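# Sort sticky-gate carabiners into the grey tray

## Task

Find every carabiner whose gate, once pushed open, stays open rather than springing closed, and set each one in the grey tray; keep the properly springing ones on the table outside the tray; at the end release everything and move the grippers away, since items kept in place only by the robot do not count.

## Robot and tools

Robot: two arms, left_arm and right_arm, each with six revolute joints and a two-finger parallel gripper. Names are labels only; left_arm sits on the +y side. Objects must stay on the table. Something may occasionally tug a held part or nudge a loose one.

Frame: one shared scene frame for all readings. Origin on the table top midway between the arms, +x out over the table, +z up, left_arm toward +y. Positions are metres, velocities m/s and rad/s, orientations quaternions as w,x,y,z. Printed hand positions can be off, more so at long reach. Gripper fingers point along the gripper's own +z and open/close along its y. end_effector_position is the point between the pads when closed; closed fingertips extend about 33 mm past it, fully open about 9 mm. Closing pushes the tips about 24 mm further out, so keep that clearance above surfaces.

Tool execute_actions, argument actions: a list holding zero or one item, plus optional pictures (boolean). Empty list: no command, returns state and camera images. An item with rows is a motion: rows is a list of 1 to 15 rows, steps is 1 to 15 (default 15, minimum 4 in practice); each step is 1/30 s, one row per step, the last row repeated if rows run out. An item with only steps (up to 300) is a wait that sends nothing and finishes when that many steps have elapsed since the previous result, counting your reply time. A refused call sends nothing.

Row layout: exactly 18 numbers, each in [-1, 1], always covering both arms. First left_arm: 6 joint values (waist, shoulder, elbow, forearm roll, wrist pitch, wrist roll), then gripper position, force_limit, speed; then the same 9 for right_arm. Joint values are offsets, not poses: scaled so 1.0 equals 1.398 rad for waist and shoulder, 2.097 rad for elbow, 2.622 rad for the three wrist joints, measured from that arm's joint angles shown in the most recent result that lists them (before any such result, or in later calls within one reply, from the angles at the start of the action). They are not cumulative across rows. All zeros therefore pulls the arm back to those reference angles; it is not a pause. Stated joint ranges in rad: waist, shoulder, forearm roll, wrist pitch, wrist roll -6.283 to 6.283; elbow -2.792 to 2.792. Targets more than 0.010 rad beyond a range are refused; true ends may differ by up to 0.010 rad, and overshooting targets are clipped, reported as "joint sent to its limit" (possibly for an earlier action).

Gripper numbers are absolute settings, not offsets. position: +1 fully open (140 mm), pads touch near -0.8, -1 closes until blocked. force_limit: roughly 14 N at -1, 60 N at 0, 107 N at +1 for parts up to 40 mm wide. speed: about 30 mm/s at -1, 140 at 0, 250 at +1. To leave a gripper unchanged, repeat its last three numbers; 0 is itself a command.

Motion limits: joint target speed caps of 2.09 rad/s (waist, shoulder), 3.14 (elbow), 3.93 (wrist joints), 0.3 s ramp, joints of an arm synchronized. Targets are kept within a lead of the measured angle (0.456 rad waist/shoulder, 0.683 elbow, 0.854 wrist joints), and scaled back if they would put the gripper more than 70 mm from where it is. Large moves take several calls.

Timing: the simulation runs during your replies. Each result is captured 4 steps before the action ends; those steps run afterward. Arms keep pursuing the last row until nearly still or a step is HELD; fingers keep moving regardless.

Result lines: state per arm (pose, velocities); Joint positions and Joint velocities (rad, rad/s, per arm in column order); joint torques (offset, scaled, noisy; rise with contact or load); object_status: 0 moving, 1 blocked while opening, 2 blocked while closing (a grip), 3 reached target or pads met (thin items may still be held); position_measured in counts, 3 open to 230 pads touching, nonlinear. To grip, send -1 and confirm status 2. To squeeze harder while gripping, raise force_limit and alter position slightly (-1 to -0.98 or back). "joint command not followed" means the clearance check altered joint targets; HELD marks steps where your row was partly not sent. MOTOR HOT warns of heating from sustained load; OVER-TEMPERATURE FAULT brakes that arm until cool.

Avoid: arms colliding or pressing each other (may end the scene); contact torque reaching load limits (waist, shoulder 319 N m; elbow 150; wrist joints 42.3, held weight included) or any external force of 144 N, either of which freezes the arm for 10 s and it yields to contact; drops, slips, slams, hard pushes, and anything leaving the table.

Tool zoom_image: camera (cam_head_left, cam_head_right, cam_high, cam_low, cam_left_wrist, cam_right_wrist) and region [x0, y0, x1, y1] in pixels of that camera's latest image, origin top-left, at most 504 by 504. Head, high and low cameras are 504x504 pinhole; wrist cameras are 616x616 fisheye.

Tool finished_scene: argument scene, the current scene number. Replying with no tool call also ends things. Finish only when each sticky carabiner rests in the tray, good ones lie outside it, and both grippers are open and withdrawn.

Each tool is called after "Request:" in YAML: its name, and indented under it one key for each argument.

## Session

Request:
execute_actions:
  actions: []

Scene clock: 0.00 s of 6000.00 s.
left_arm: end_effector_position=(+0.0594, +0.2810, +0.2733) position_measured=3 object_status=3 end_effector_quat_wxyz=(+0.511, +0.275, +0.761, +0.291) end_effector_velocity=(+0.000, -0.000, -0.000) end_effector_angular_velocity=(-0.001, -0.000, +0.002) | right_arm: end_effector_position=(+0.3941, -0.5146, +0.1609) position_measured=3 object_status=3 end_effector_quat_wxyz=(-0.009, +0.586, +0.810, -0.018) end_effector_velocity=(+0.000, -0.000, +0.001) end_effector_angular_velocity=(+0.000, -0.001, -0.000)
Joint positions: left_arm=[-2.133  0.04   2.319  0.633  1.901  2.891] | right_arm=[ 0.099 -0.101  2.188 -0.01   1.093 -0.026]
Joint velocities: left_arm=[ 0.002  0.    -0.     0.    -0.    -0.001] | right_arm=[-0.    -0.001 -0.001 -0.     0.     0.   ]
Joint torques (N m, as the joint torque sensors report them, + toward a larger angle): no reading

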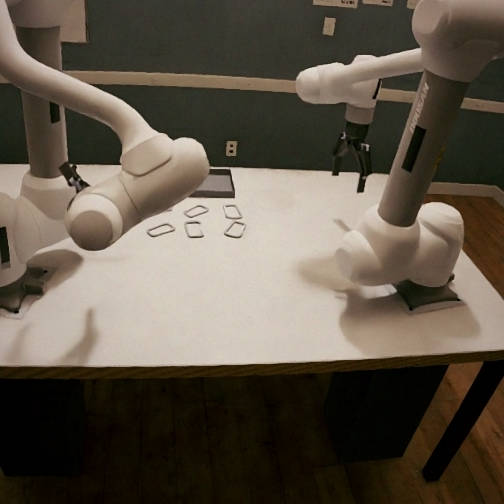

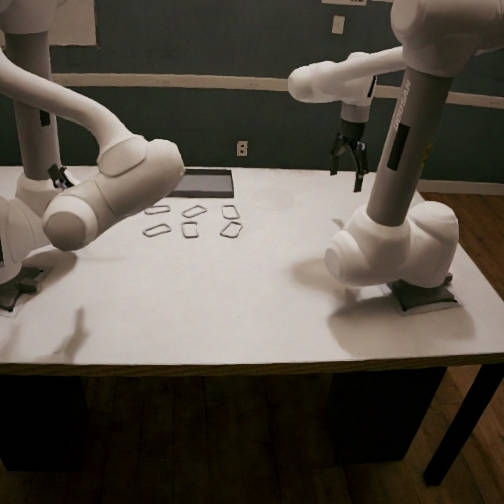

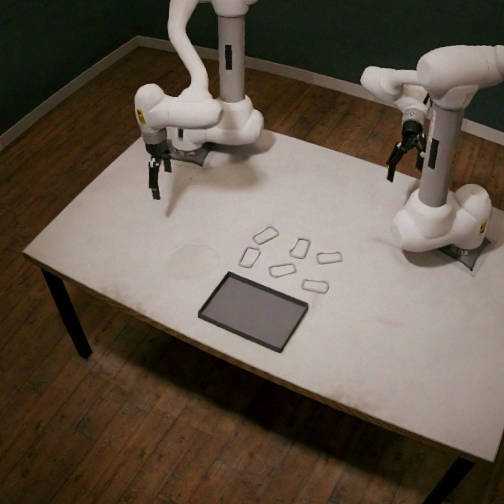

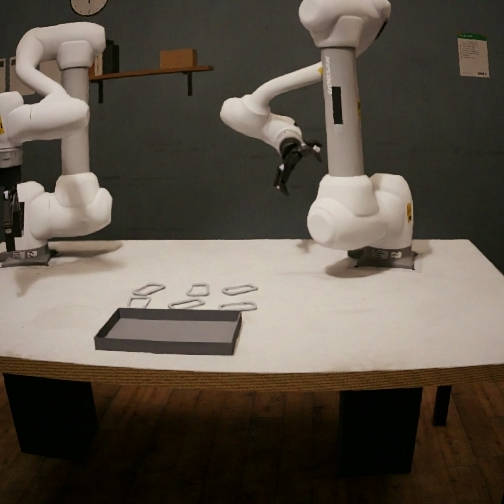

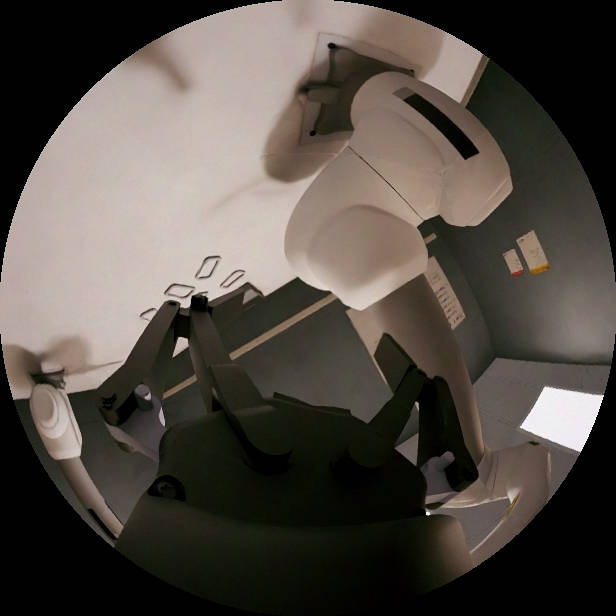

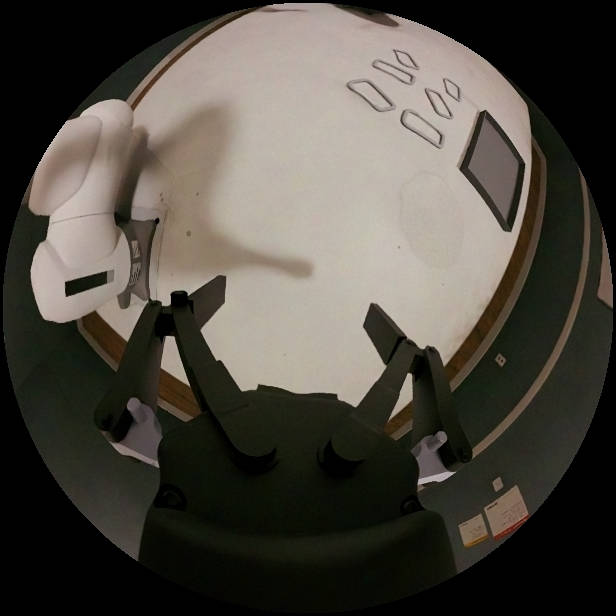

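Request:
zoom_image:
  camera: "cam_high"
  region: [180, 200, 380, 360]

Request:
zoom_image:
  camera: "cam_right_wrist"
  region: [320, 30, 540, 250]

Region (180, 200, 380, 360) of cam_high's 504x504 image, scaled by 2.520, with more detail than that image has; it fills the top 403 rows of this view, and the rest is white.

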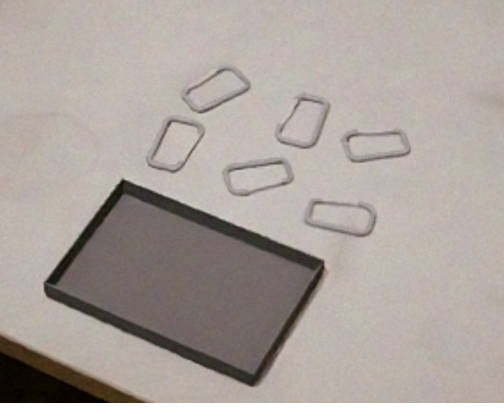

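Region (320, 30, 540, 250) of cam_right_wrist's 616x616 image, scaled by 2.291, with more detail than that image has.

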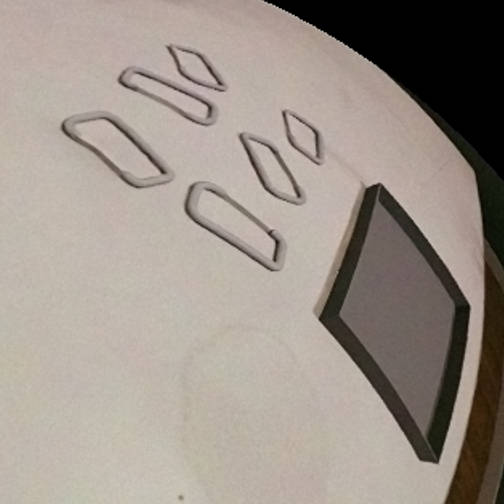

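Request:
execute_actions:
  actions:
    - {"rows":[[0,0,0,0,0,0,1,0,0,0.418,0.382,-0.43,0,0.125,0.347,1,0,0]],"steps":15}

Request:
execute_actions:
  actions:
    - {"steps":20}
  pictures: true

Scene clock: 2.47 s of 6000.00 s.
left_arm: end_effector_position=(+0.0594, +0.2810, +0.2733) position_measured=3 object_status=3 end_effector_quat_wxyz=(+0.511, +0.275, +0.761, +0.291) end_effector_velocity=(+0.000, +0.000, -0.000) end_effector_angular_velocity=(+0.000, -0.000, +0.002) | right_arm: end_effector_position=(+0.4637, -0.4130, +0.2025) position_measured=3 object_status=3 end_effector_quat_wxyz=(-0.009, +0.632, +0.774, -0.029) end_effector_velocity=(+0.191, +0.360, +0.128) end_effector_angular_velocity=(-0.026, -0.047, -0.239)
Joint positions: left_arm=[-2.133  0.04   2.319  0.633  1.901  2.891] | right_arm=[ 0.251  0.049  1.96  -0.01   1.192  0.242]
Joint velocities: left_arm=[ 0.002  0.     0.    -0.     0.    -0.   ] | right_arm=[ 0.473  0.429 -0.709  0.     0.254  0.711]
Joint torques (N m, as the joint torque sensors report them, + toward a larger angle): left_arm=[ -0.38 -31.42 -27.79   4.3    2.27  -0.03] | right_arm=[  5.18 -47.52 -35.65   3.86   0.09  -0.78]
Steps of this call (steps 1 to 63: nothing new was sent; steps 64 to 74: the first 11 steps of this action). Readings (joint positions | what the end effector reports):
64: left_arm=[-2.133 0.040 2.319 0.633 1.901 2.891] | right_arm=[0.099 -0.100 2.188 -0.010 1.093 -0.026] | left_arm position_measured=3 object_status=3 | right_arm position_measured=3 object_status=3
65: left_arm=[-2.133 0.040 2.319 0.633 1.901 2.891] | right_arm=[0.103 -0.097 2.183 -0.010 1.096 -0.019] | left_arm position_measured=3 object_status=3 | right_arm position_measured=3 object_status=3
67: left_arm=[-2.133 0.040 2.319 0.633 1.901 2.891] | right_arm=[0.131 -0.068 2.139 -0.010 1.117 0.036] | left_arm position_measured=3 object_status=3 | right_arm position_measured=3 object_status=3
71: left_arm=[-2.133 0.040 2.319 0.633 1.901 2.891] | right_arm=[0.202 0.003 2.033 -0.010 1.164 0.164] | left_arm position_measured=3 object_status=3 | right_arm position_measured=3 object_status=3
74: the state above

Scene clock: 3.13 s of 6000.00 s.
left_arm: end_effector_position=(+0.0594, +0.2810, +0.2733) position_measured=3 object_status=3 end_effector_quat_wxyz=(+0.511, +0.275, +0.761, +0.291) end_effector_velocity=(+0.000, +0.000, -0.000) end_effector_angular_velocity=(-0.000, +0.000, +0.001) | right_arm: end_effector_position=(+0.5273, -0.1443, +0.2780) position_measured=3 object_status=3 end_effector_quat_wxyz=(+0.004, +0.688, +0.726, -0.009) end_effector_velocity=(-0.015, +0.422, +0.083) end_effector_angular_velocity=(+0.037, -0.058, -0.209)
Joint positions: left_arm=[-2.133  0.04   2.319  0.633  1.901  2.891] | right_arm=[ 0.553  0.318  1.489 -0.01   1.352  0.69 ]
Joint velocities: left_arm=[ 0.    -0.    -0.    -0.001 -0.    -0.   ] | right_arm=[ 0.439  0.389 -0.681 -0.     0.231  0.646]
Joint torques (N m, as the joint torque sensors report them, + toward a larger angle): left_arm=[ -0.13 -30.6  -27.69   4.35   2.17   0.1 ] | right_arm=[  5.43 -74.03 -38.24   4.26   0.16  -0.43]
Kept back: nothing.
Steps of this call (steps 1 to 4: the last 4 steps of your previous action; steps 5 to 20: the robot went on to your last target). Readings (joint positions | what the end effector reports):
1: left_arm=[-2.133 0.040 2.319 0.633 1.901 2.891] | right_arm=[0.266 0.064 1.936 -0.010 1.200 0.266] | left_arm position_measured=3 object_status=3 | right_arm position_measured=3 object_status=3
2: left_arm=[-2.133 0.040 2.319 0.633 1.901 2.891] | right_arm=[0.282 0.077 1.912 -0.010 1.208 0.289] | left_arm position_measured=3 object_status=3 | right_arm position_measured=3 object_status=3
4: left_arm=[-2.133 0.040 2.319 0.633 1.901 2.891] | right_arm=[0.312 0.104 1.865 -0.010 1.225 0.334] | left_arm position_measured=3 object_status=3 | right_arm position_measured=3 object_status=3
8: left_arm=[-2.133 0.040 2.319 0.633 1.901 2.891] | right_arm=[0.373 0.158 1.770 -0.010 1.257 0.424] | left_arm position_measured=3 object_status=3 | right_arm position_measured=3 object_status=3
20: the state above

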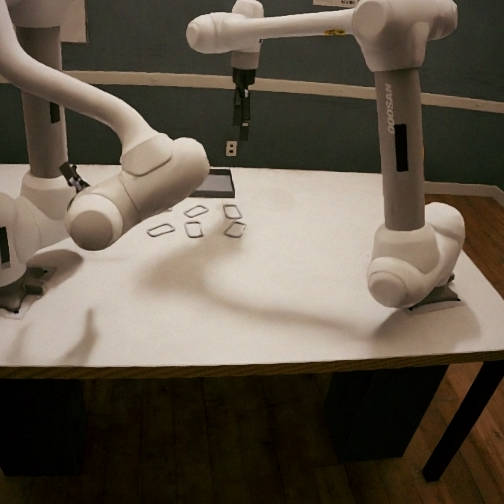

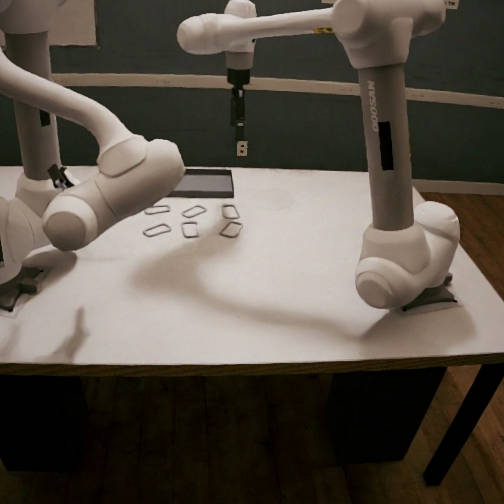

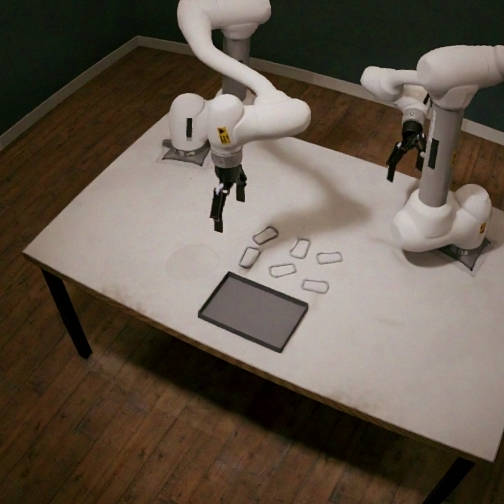

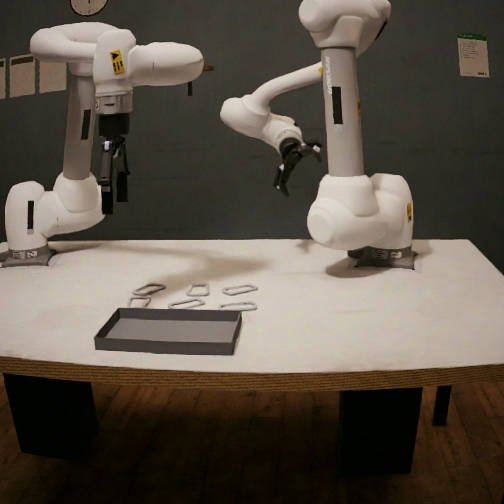

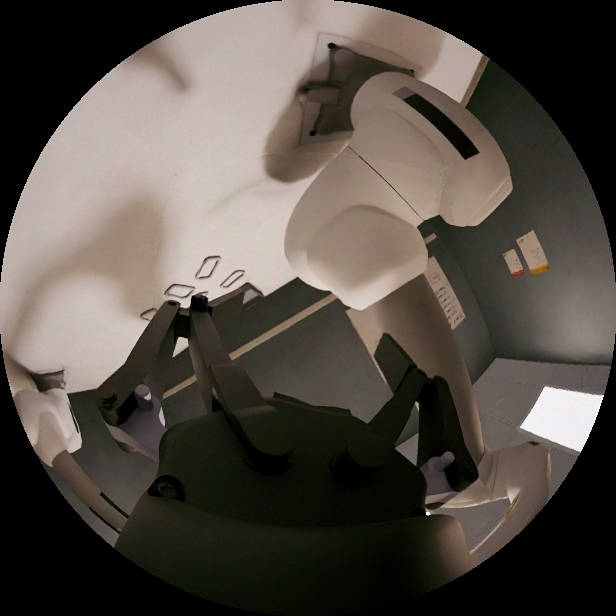

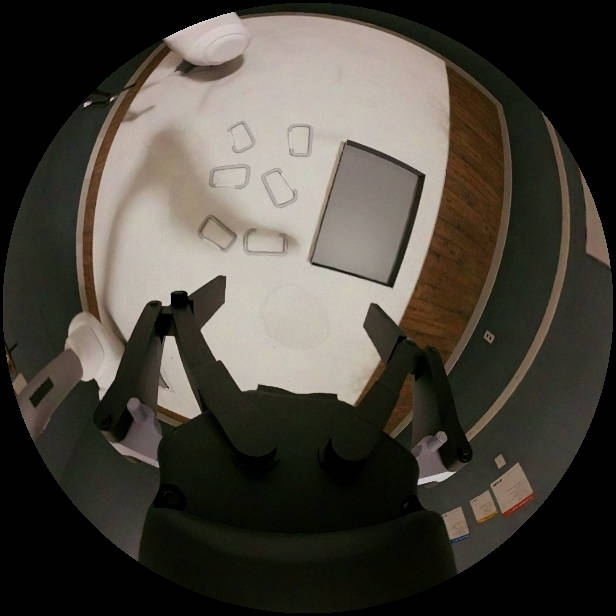

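Request:
execute_actions:
  actions:
    - {"steps":15}
  pictures: true

Request:
zoom_image:
  camera: "cam_right_wrist"
  region: [150, 100, 470, 420]

Scene clock: 3.63 s of 6000.00 s.
left_arm: end_effector_position=(+0.0594, +0.2810, +0.2733) position_measured=3 object_status=3 end_effector_quat_wxyz=(+0.511, +0.275, +0.761, +0.291) end_effector_velocity=(-0.000, +0.000, -0.000) end_effector_angular_velocity=(+0.003, -0.000, -0.000) | right_arm: end_effector_position=(+0.5087, -0.0189, +0.2995) position_measured=3 object_status=3 end_effector_quat_wxyz=(+0.005, +0.711, +0.704, +0.001) end_effector_velocity=(-0.001, +0.005, +0.003) end_effector_angular_velocity=(+0.002, -0.003, -0.003)
Joint positions: left_arm=[-2.133  0.04   2.319  0.633  1.901  2.891] | right_arm=[ 0.683  0.433  1.287 -0.01   1.421  0.883]
Joint velocities: left_arm=[ 0.     0.001  0.    -0.    -0.     0.002] | right_arm=[ 0.006  0.003 -0.009 -0.001  0.003  0.008]
Joint torques (N m, as the joint torque sensors report them, + toward a larger angle): left_arm=[ -0.34 -30.68 -27.78   4.44   2.18   0.1 ] | right_arm=[  3.82 -84.71 -38.68   4.3   -0.23  -0.33]
Kept back: nothing.
Steps of this call (steps 1 to 15: the robot went on to your last target). Readings (joint positions | what the end effector reports):
1: left_arm=[-2.133 0.040 2.319 0.633 1.901 2.891] | right_arm=[0.568 0.331 1.466 -0.010 1.360 0.712] | left_arm position_measured=3 object_status=3 | right_arm position_measured=3 object_status=3
2: left_arm=[-2.133 0.040 2.319 0.633 1.901 2.891] | right_arm=[0.583 0.344 1.443 -0.010 1.368 0.734] | left_arm position_measured=3 object_status=3 | right_arm position_measured=3 object_status=3
4: left_arm=[-2.133 0.040 2.319 0.633 1.901 2.891] | right_arm=[0.612 0.370 1.397 -0.010 1.383 0.778] | left_arm position_measured=3 object_status=3 | right_arm position_measured=3 object_status=3
8: left_arm=[-2.133 0.040 2.319 0.633 1.901 2.891] | right_arm=[0.667 0.419 1.313 -0.010 1.412 0.858] | left_arm position_measured=3 object_status=3 | right_arm position_measured=3 object_status=3
15: the state above

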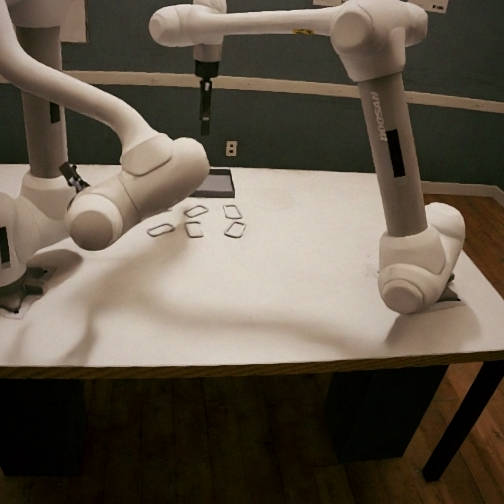

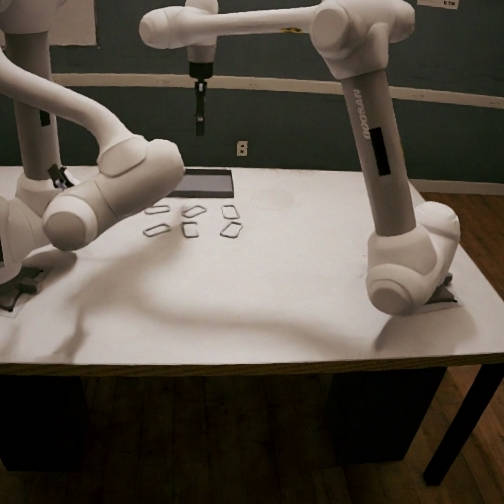

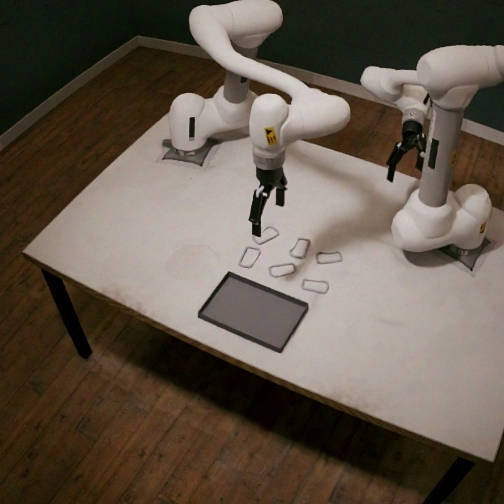

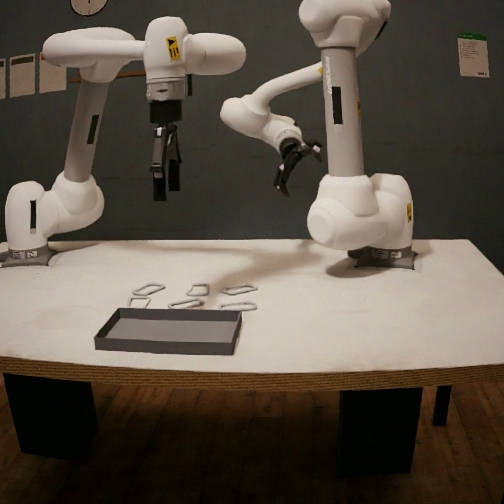

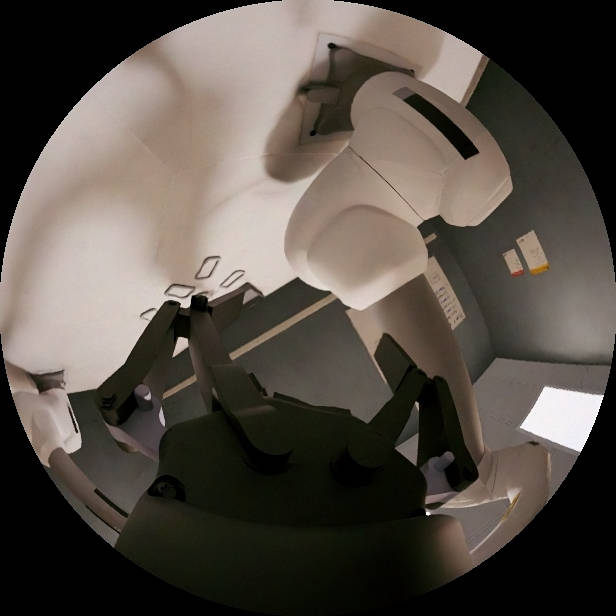

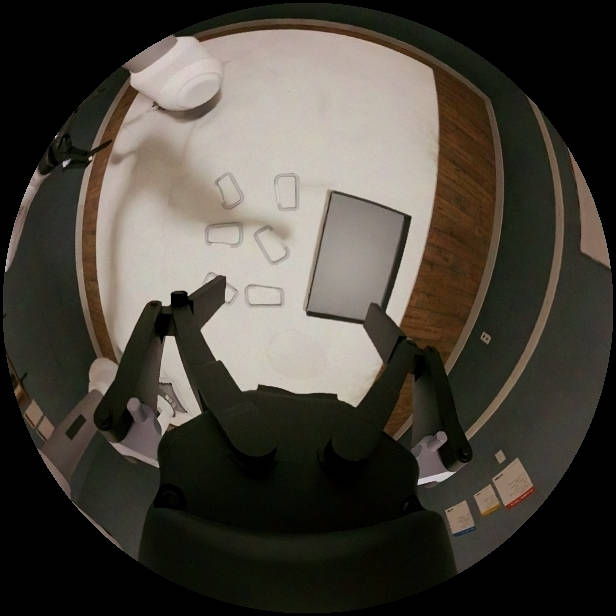

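Region (150, 100, 470, 420) of cam_right_wrist's 616x616 image, scaled by 1.575, with more detail than that image has.

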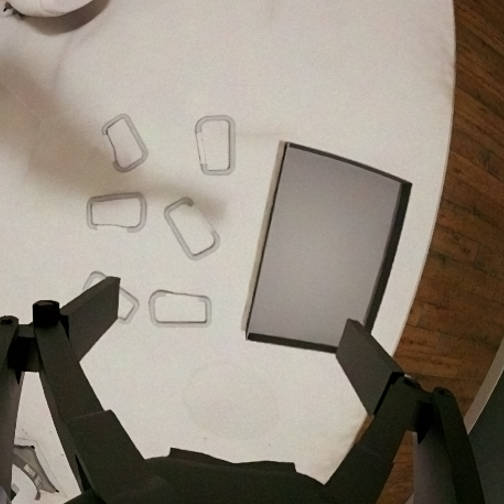

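Request:
execute_actions:
  actions:
    - {"rows":[[0,0,0,0,0,0,1,0,0,0.015,-0.0805,0.2416,0,-0.15,-0.595,0.2,0,0]],"steps":15}

Request:
execute_actions:
  actions:
    - {"steps":15}
  pictures: true

Scene clock: 5.50 s of 6000.00 s.
left_arm: end_effector_position=(+0.0594, +0.2810, +0.2733) position_measured=3 object_status=3 end_effector_quat_wxyz=(+0.511, +0.275, +0.761, +0.291) end_effector_velocity=(-0.001, -0.000, -0.000) end_effector_angular_velocity=(+0.000, -0.001, -0.002) | right_arm: end_effector_position=(+0.4679, -0.0555, +0.2132) position_measured=74 object_status=0 end_effector_quat_wxyz=(+0.005, +0.526, +0.850, -0.001) end_effector_velocity=(-0.145, -0.140, -0.262) end_effector_angular_velocity=(-0.014, +0.015, +1.926)
Joint positions: left_arm=[-2.133  0.04   2.319  0.633  1.901  2.891] | right_arm=[ 0.693  0.382  1.521 -0.01   1.239  0.422]
Joint velocities: left_arm=[-0.002  0.001  0.     0.001  0.    -0.001] | right_arm=[ 0.029 -0.165  0.733  0.    -0.565 -1.892]
Joint torques (N m, as the joint torque sensors report them, + toward a larger angle): left_arm=[ -0.03 -30.96 -27.97   4.44   2.31   0.04] | right_arm=[  3.79 -80.86 -39.3    4.29  -0.54  -0.39]
Steps of this call (steps 1 to 15: the robot went on to your last target; steps 16 to 45: nothing new was sent; steps 46 to 56: the first 11 steps of this action). Readings (joint positions | what the end effector reports):
46: left_arm=[-2.133 0.040 2.319 0.633 1.901 2.891] | right_arm=[0.683 0.434 1.286 -0.010 1.421 0.883] | left_arm position_measured=3 object_status=3 | right_arm position_measured=3 object_status=0
47: left_arm=[-2.133 0.040 2.319 0.633 1.901 2.891] | right_arm=[0.683 0.433 1.290 -0.010 1.418 0.877] | left_arm position_measured=3 object_status=3 | right_arm position_measured=6 object_status=0
49: left_arm=[-2.133 0.040 2.319 0.633 1.901 2.891] | right_arm=[0.685 0.426 1.324 -0.010 1.392 0.820] | left_arm position_measured=3 object_status=3 | right_arm position_measured=21 object_status=0
53: left_arm=[-2.133 0.040 2.319 0.633 1.901 2.891] | right_arm=[0.690 0.399 1.444 -0.010 1.299 0.602] | left_arm position_measured=3 object_status=3 | right_arm position_measured=51 object_status=0
56: the state above

Scene clock: 6.00 s of 6000.00 s.
left_arm: end_effector_position=(+0.0594, +0.2810, +0.2733) position_measured=3 object_status=3 end_effector_quat_wxyz=(+0.511, +0.275, +0.761, +0.291) end_effector_velocity=(+0.000, +0.000, +0.000) end_effector_angular_velocity=(+0.000, -0.000, +0.001) | right_arm: end_effector_position=(+0.4084, -0.1158, +0.1208) position_measured=104 object_status=3 end_effector_quat_wxyz=(+0.003, +0.009, +1.000, -0.003) end_effector_velocity=(-0.031, -0.033, -0.042) end_effector_angular_velocity=(-0.004, +0.004, +0.613)
Joint positions: left_arm=[-2.133  0.04   2.319  0.633  1.901  2.891] | right_arm=[ 0.704  0.322  1.789 -0.01   1.031 -0.656]
Joint velocities: left_arm=[0.001 0.    0.    0.    0.    0.   ] | right_arm=[ 0.005 -0.029  0.128 -0.001 -0.098 -0.606]
Joint torques (N m, as the joint torque sensors report them, + toward a larger angle): left_arm=[  0.16 -31.8  -27.75   4.27   2.24   0.01] | right_arm=[  0.16 -66.88 -39.3    4.46   0.07  -0.09]
Kept back: nothing.
Steps of this call (steps 1 to 4: the last 4 steps of your previous action; steps 5 to 15: the robot went on to your last target). Readings (joint positions | what the end effector reports):
1: left_arm=[-2.133 0.040 2.319 0.633 1.901 2.891] | right_arm=[0.694 0.376 1.546 -0.010 1.220 0.356] | left_arm position_measured=3 object_status=3 | right_arm position_measured=82 object_status=0
2: left_arm=[-2.133 0.040 2.319 0.633 1.901 2.891] | right_arm=[0.695 0.371 1.569 -0.010 1.202 0.287] | left_arm position_measured=3 object_status=3 | right_arm position_measured=89 object_status=0
4: left_arm=[-2.133 0.040 2.319 0.633 1.901 2.891] | right_arm=[0.697 0.361 1.615 -0.010 1.166 0.134] | left_arm position_measured=3 object_status=3 | right_arm position_measured=102 object_status=0
8: left_arm=[-2.133 0.040 2.319 0.633 1.901 2.891] | right_arm=[0.700 0.342 1.698 -0.010 1.102 -0.224] | left_arm position_measured=3 object_status=3 | right_arm position_measured=104 object_status=0
15: the state above

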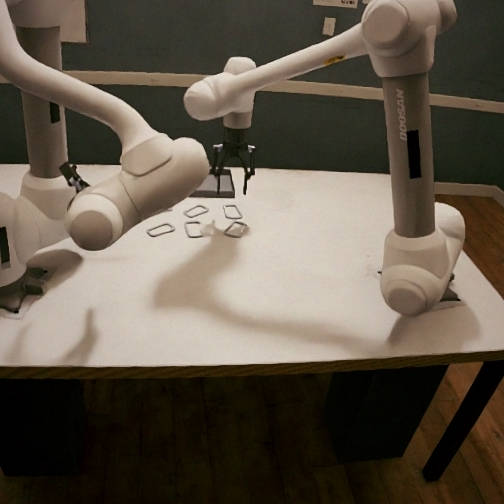

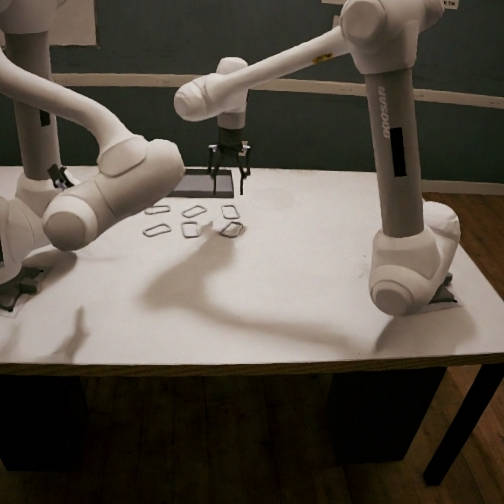

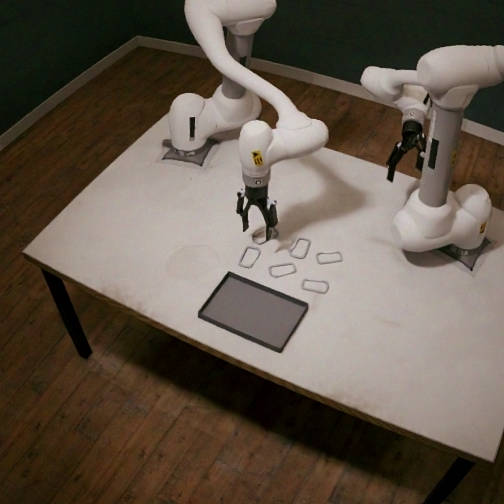

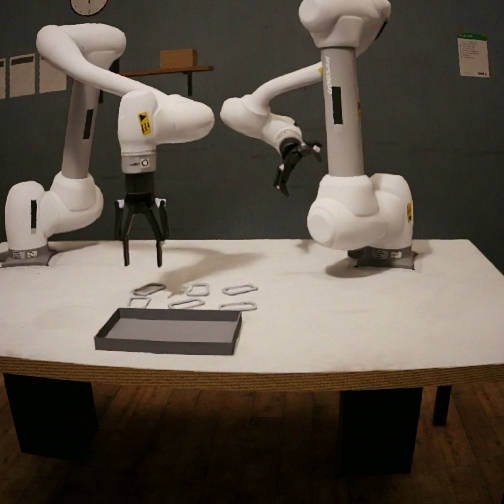

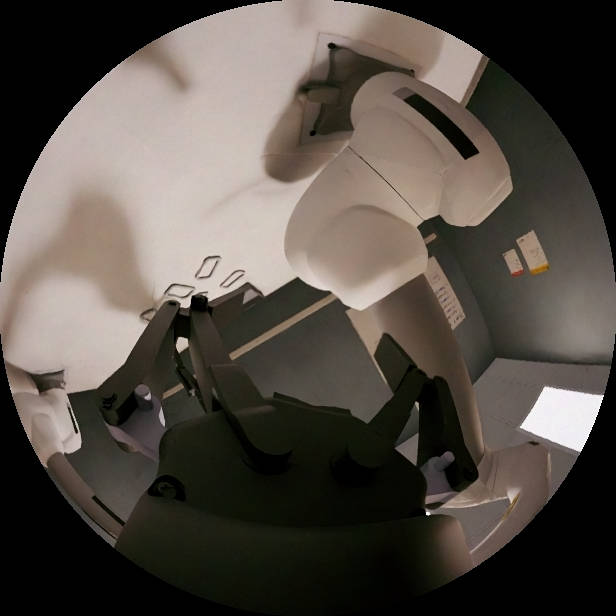

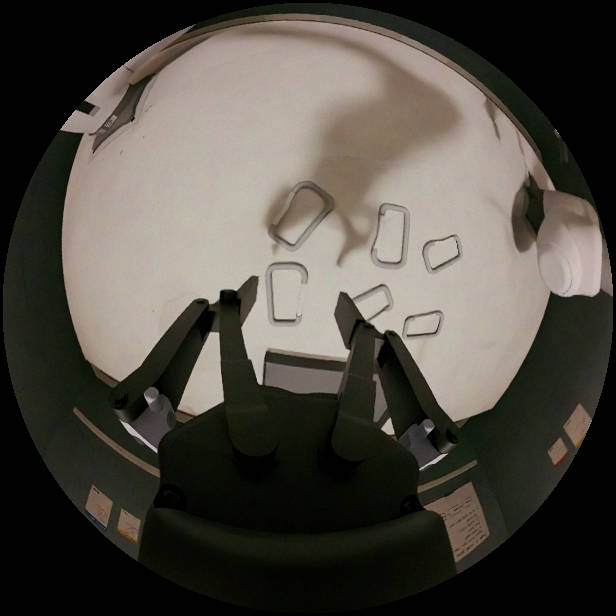

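Request:
zoom_image:
  camera: "cam_right_wrist"
  region: [220, 160, 480, 380]

Region (220, 160, 480, 380) of cam_right_wrist's 616x616 image, scaled by 1.938, with more detail than that image has; it fills the top 426 rows of this view, and the rest is white.

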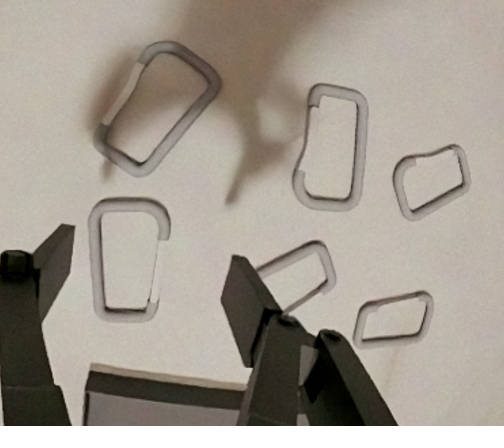

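Request:
execute_actions:
  actions:
    - {"rows":[[0,0,0,0,0,0,1,0,0,-0.036,0.0582,0.0215,0,-0.0484,-0.027,0.1,0,0]],"steps":15}

Request:
execute_actions:
  actions:
    - {"steps":8}
  pictures: true

Request:
zoom_image:
  camera: "cam_low"
  region: [90, 240, 230, 320]

Request:
zoom_image:
  camera: "cam_right_wrist"
  region: [200, 200, 400, 380]

Scene clock: 6.97 s of 6000.00 s.
left_arm: end_effector_position=(+0.0594, +0.2810, +0.2733) position_measured=3 object_status=3 end_effector_quat_wxyz=(+0.511, +0.275, +0.761, +0.291) end_effector_velocity=(-0.000, +0.000, -0.000) end_effector_angular_velocity=(-0.001, -0.000, +0.001) | right_arm: end_effector_position=(+0.4395, -0.1306, +0.0459) position_measured=117 object_status=3 end_effector_quat_wxyz=(+0.003, -0.002, +1.000, -0.002) end_effector_velocity=(+0.006, -0.003, -0.013) end_effector_angular_velocity=(+0.002, -0.001, +0.000)
Joint positions: left_arm=[-2.133  0.04   2.319  0.633  1.901  2.891] | right_arm=[ 0.654  0.402  1.834 -0.01   0.906 -0.726]
Joint velocities: left_arm=[ 0.     0.    -0.    -0.    -0.    -0.001] | right_arm=[-0.009  0.014  0.008  0.    -0.025 -0.01 ]
Joint torques (N m, as the joint torque sensors report them, + toward a larger angle): left_arm=[  0.44 -30.97 -27.31   4.27   2.23   0.  ] | right_arm=[  4.91 -77.66 -32.51   3.44  -0.24  -0.39]
Steps of this call (steps 1 to 18: the robot went on to your last target; steps 19 to 29: the first 11 steps of this action). Readings (joint positions | what the end effector reports):
19: left_arm=[-2.133 0.040 2.319 0.633 1.901 2.891] | right_arm=[0.704 0.321 1.794 -0.010 1.027 -0.677] | left_arm position_measured=3 object_status=3 | right_arm position_measured=104 object_status=0
20: left_arm=[-2.133 0.040 2.319 0.633 1.901 2.891] | right_arm=[0.702 0.324 1.795 -0.010 1.022 -0.680] | left_arm position_measured=3 object_status=3 | right_arm position_measured=106 object_status=0
22: left_arm=[-2.133 0.040 2.319 0.633 1.901 2.891] | right_arm=[0.685 0.351 1.809 -0.010 0.980 -0.696] | left_arm position_measured=3 object_status=3 | right_arm position_measured=117 object_status=0
26: left_arm=[-2.133 0.040 2.319 0.633 1.901 2.891] | right_arm=[0.657 0.398 1.832 -0.010 0.913 -0.723] | left_arm position_measured=3 object_status=3 | right_arm position_measured=117 object_status=0
29: the state above

Scene clock: 7.23 s of 6000.00 s.
left_arm: end_effector_position=(+0.0594, +0.2810, +0.2733) position_measured=3 object_status=3 end_effector_quat_wxyz=(+0.511, +0.275, +0.761, +0.291) end_effector_velocity=(-0.000, +0.000, +0.000) end_effector_angular_velocity=(-0.001, +0.001, -0.001) | right_arm: end_effector_position=(+0.4399, -0.1309, +0.0448) position_measured=117 object_status=3 end_effector_quat_wxyz=(+0.003, -0.002, +1.000, -0.003) end_effector_velocity=(+0.000, -0.000, -0.001) end_effector_angular_velocity=(-0.001, +0.001, +0.000)
Joint positions: left_arm=[-2.133  0.04   2.319  0.633  1.901  2.891] | right_arm=[ 0.653  0.403  1.834 -0.01   0.904 -0.726]
Joint velocities: left_arm=[-0.001 -0.001 -0.    -0.    -0.    -0.   ] | right_arm=[-0.001  0.002 -0.     0.    -0.001 -0.001]
Joint torques (N m, as the joint torque sensors report them, + toward a larger angle): left_arm=[  0.28 -31.68 -27.66   4.43   2.24   0.02] | right_arm=[  3.57 -75.63 -31.72   3.45  -0.26  -0.47]
Kept back: nothing.
Steps of this call (steps 1 to 4: the last 4 steps of your previous action; steps 5 to 8: the robot went on to your last target). Readings (joint positions | what the end effector reports):
1: left_arm=[-2.133 0.040 2.319 0.633 1.901 2.891] | right_arm=[0.654 0.402 1.834 -0.010 0.905 -0.726] | left_arm position_measured=3 object_status=3 | right_arm position_measured=117 object_status=3
2: left_arm=[-2.133 0.040 2.319 0.633 1.901 2.891] | right_arm=[0.654 0.402 1.834 -0.010 0.905 -0.726] | left_arm position_measured=3 object_status=3 | right_arm position_measured=117 object_status=3
4: left_arm=[-2.133 0.040 2.319 0.633 1.901 2.891] | right_arm=[0.654 0.403 1.834 -0.010 0.905 -0.726] | left_arm position_measured=3 object_status=3 | right_arm position_measured=117 object_status=3
8: the state above

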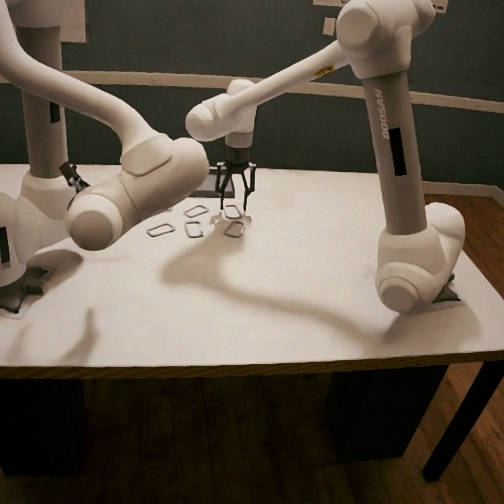

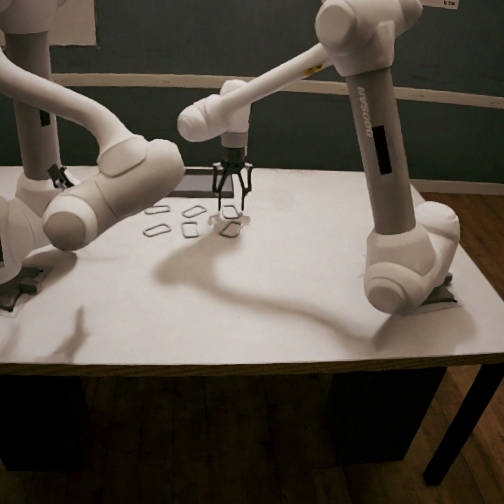

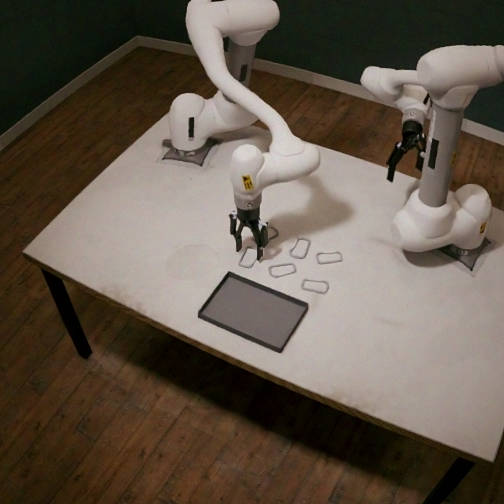

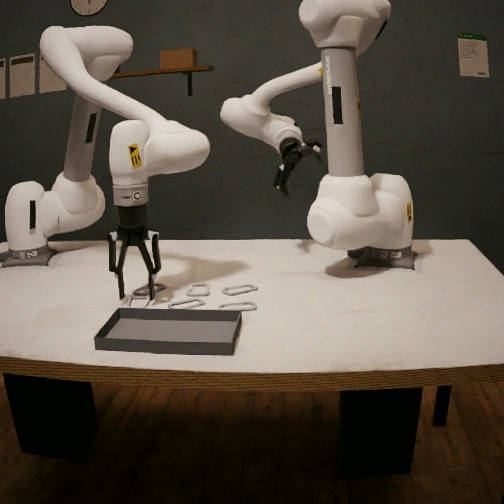

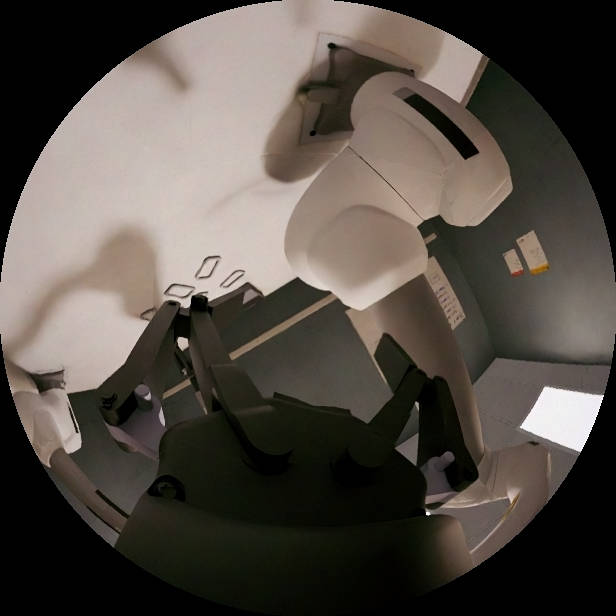

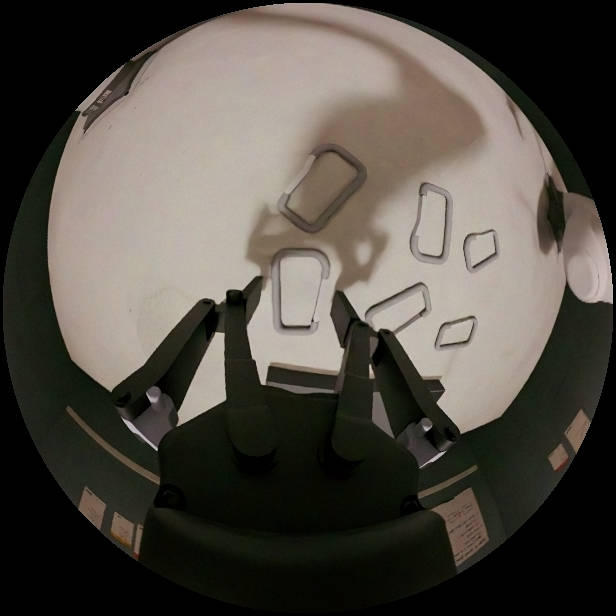

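Region (90, 240, 230, 320) of cam_low's 504x504 image, scaled by 3.600, with more detail than that image has; it fills the top 288 rows of this view, and the rest is white.

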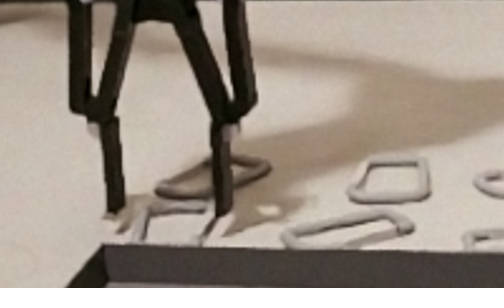

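Region (200, 200, 400, 380) of cam_right_wrist's 616x616 image, scaled by 2.520, with more detail than that image has; it fills the top 454 rows of this view, and the rest is white.

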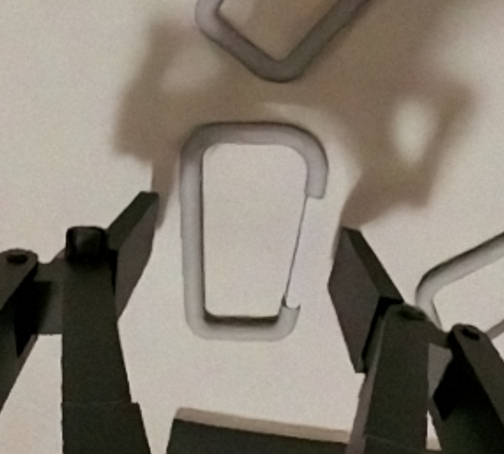

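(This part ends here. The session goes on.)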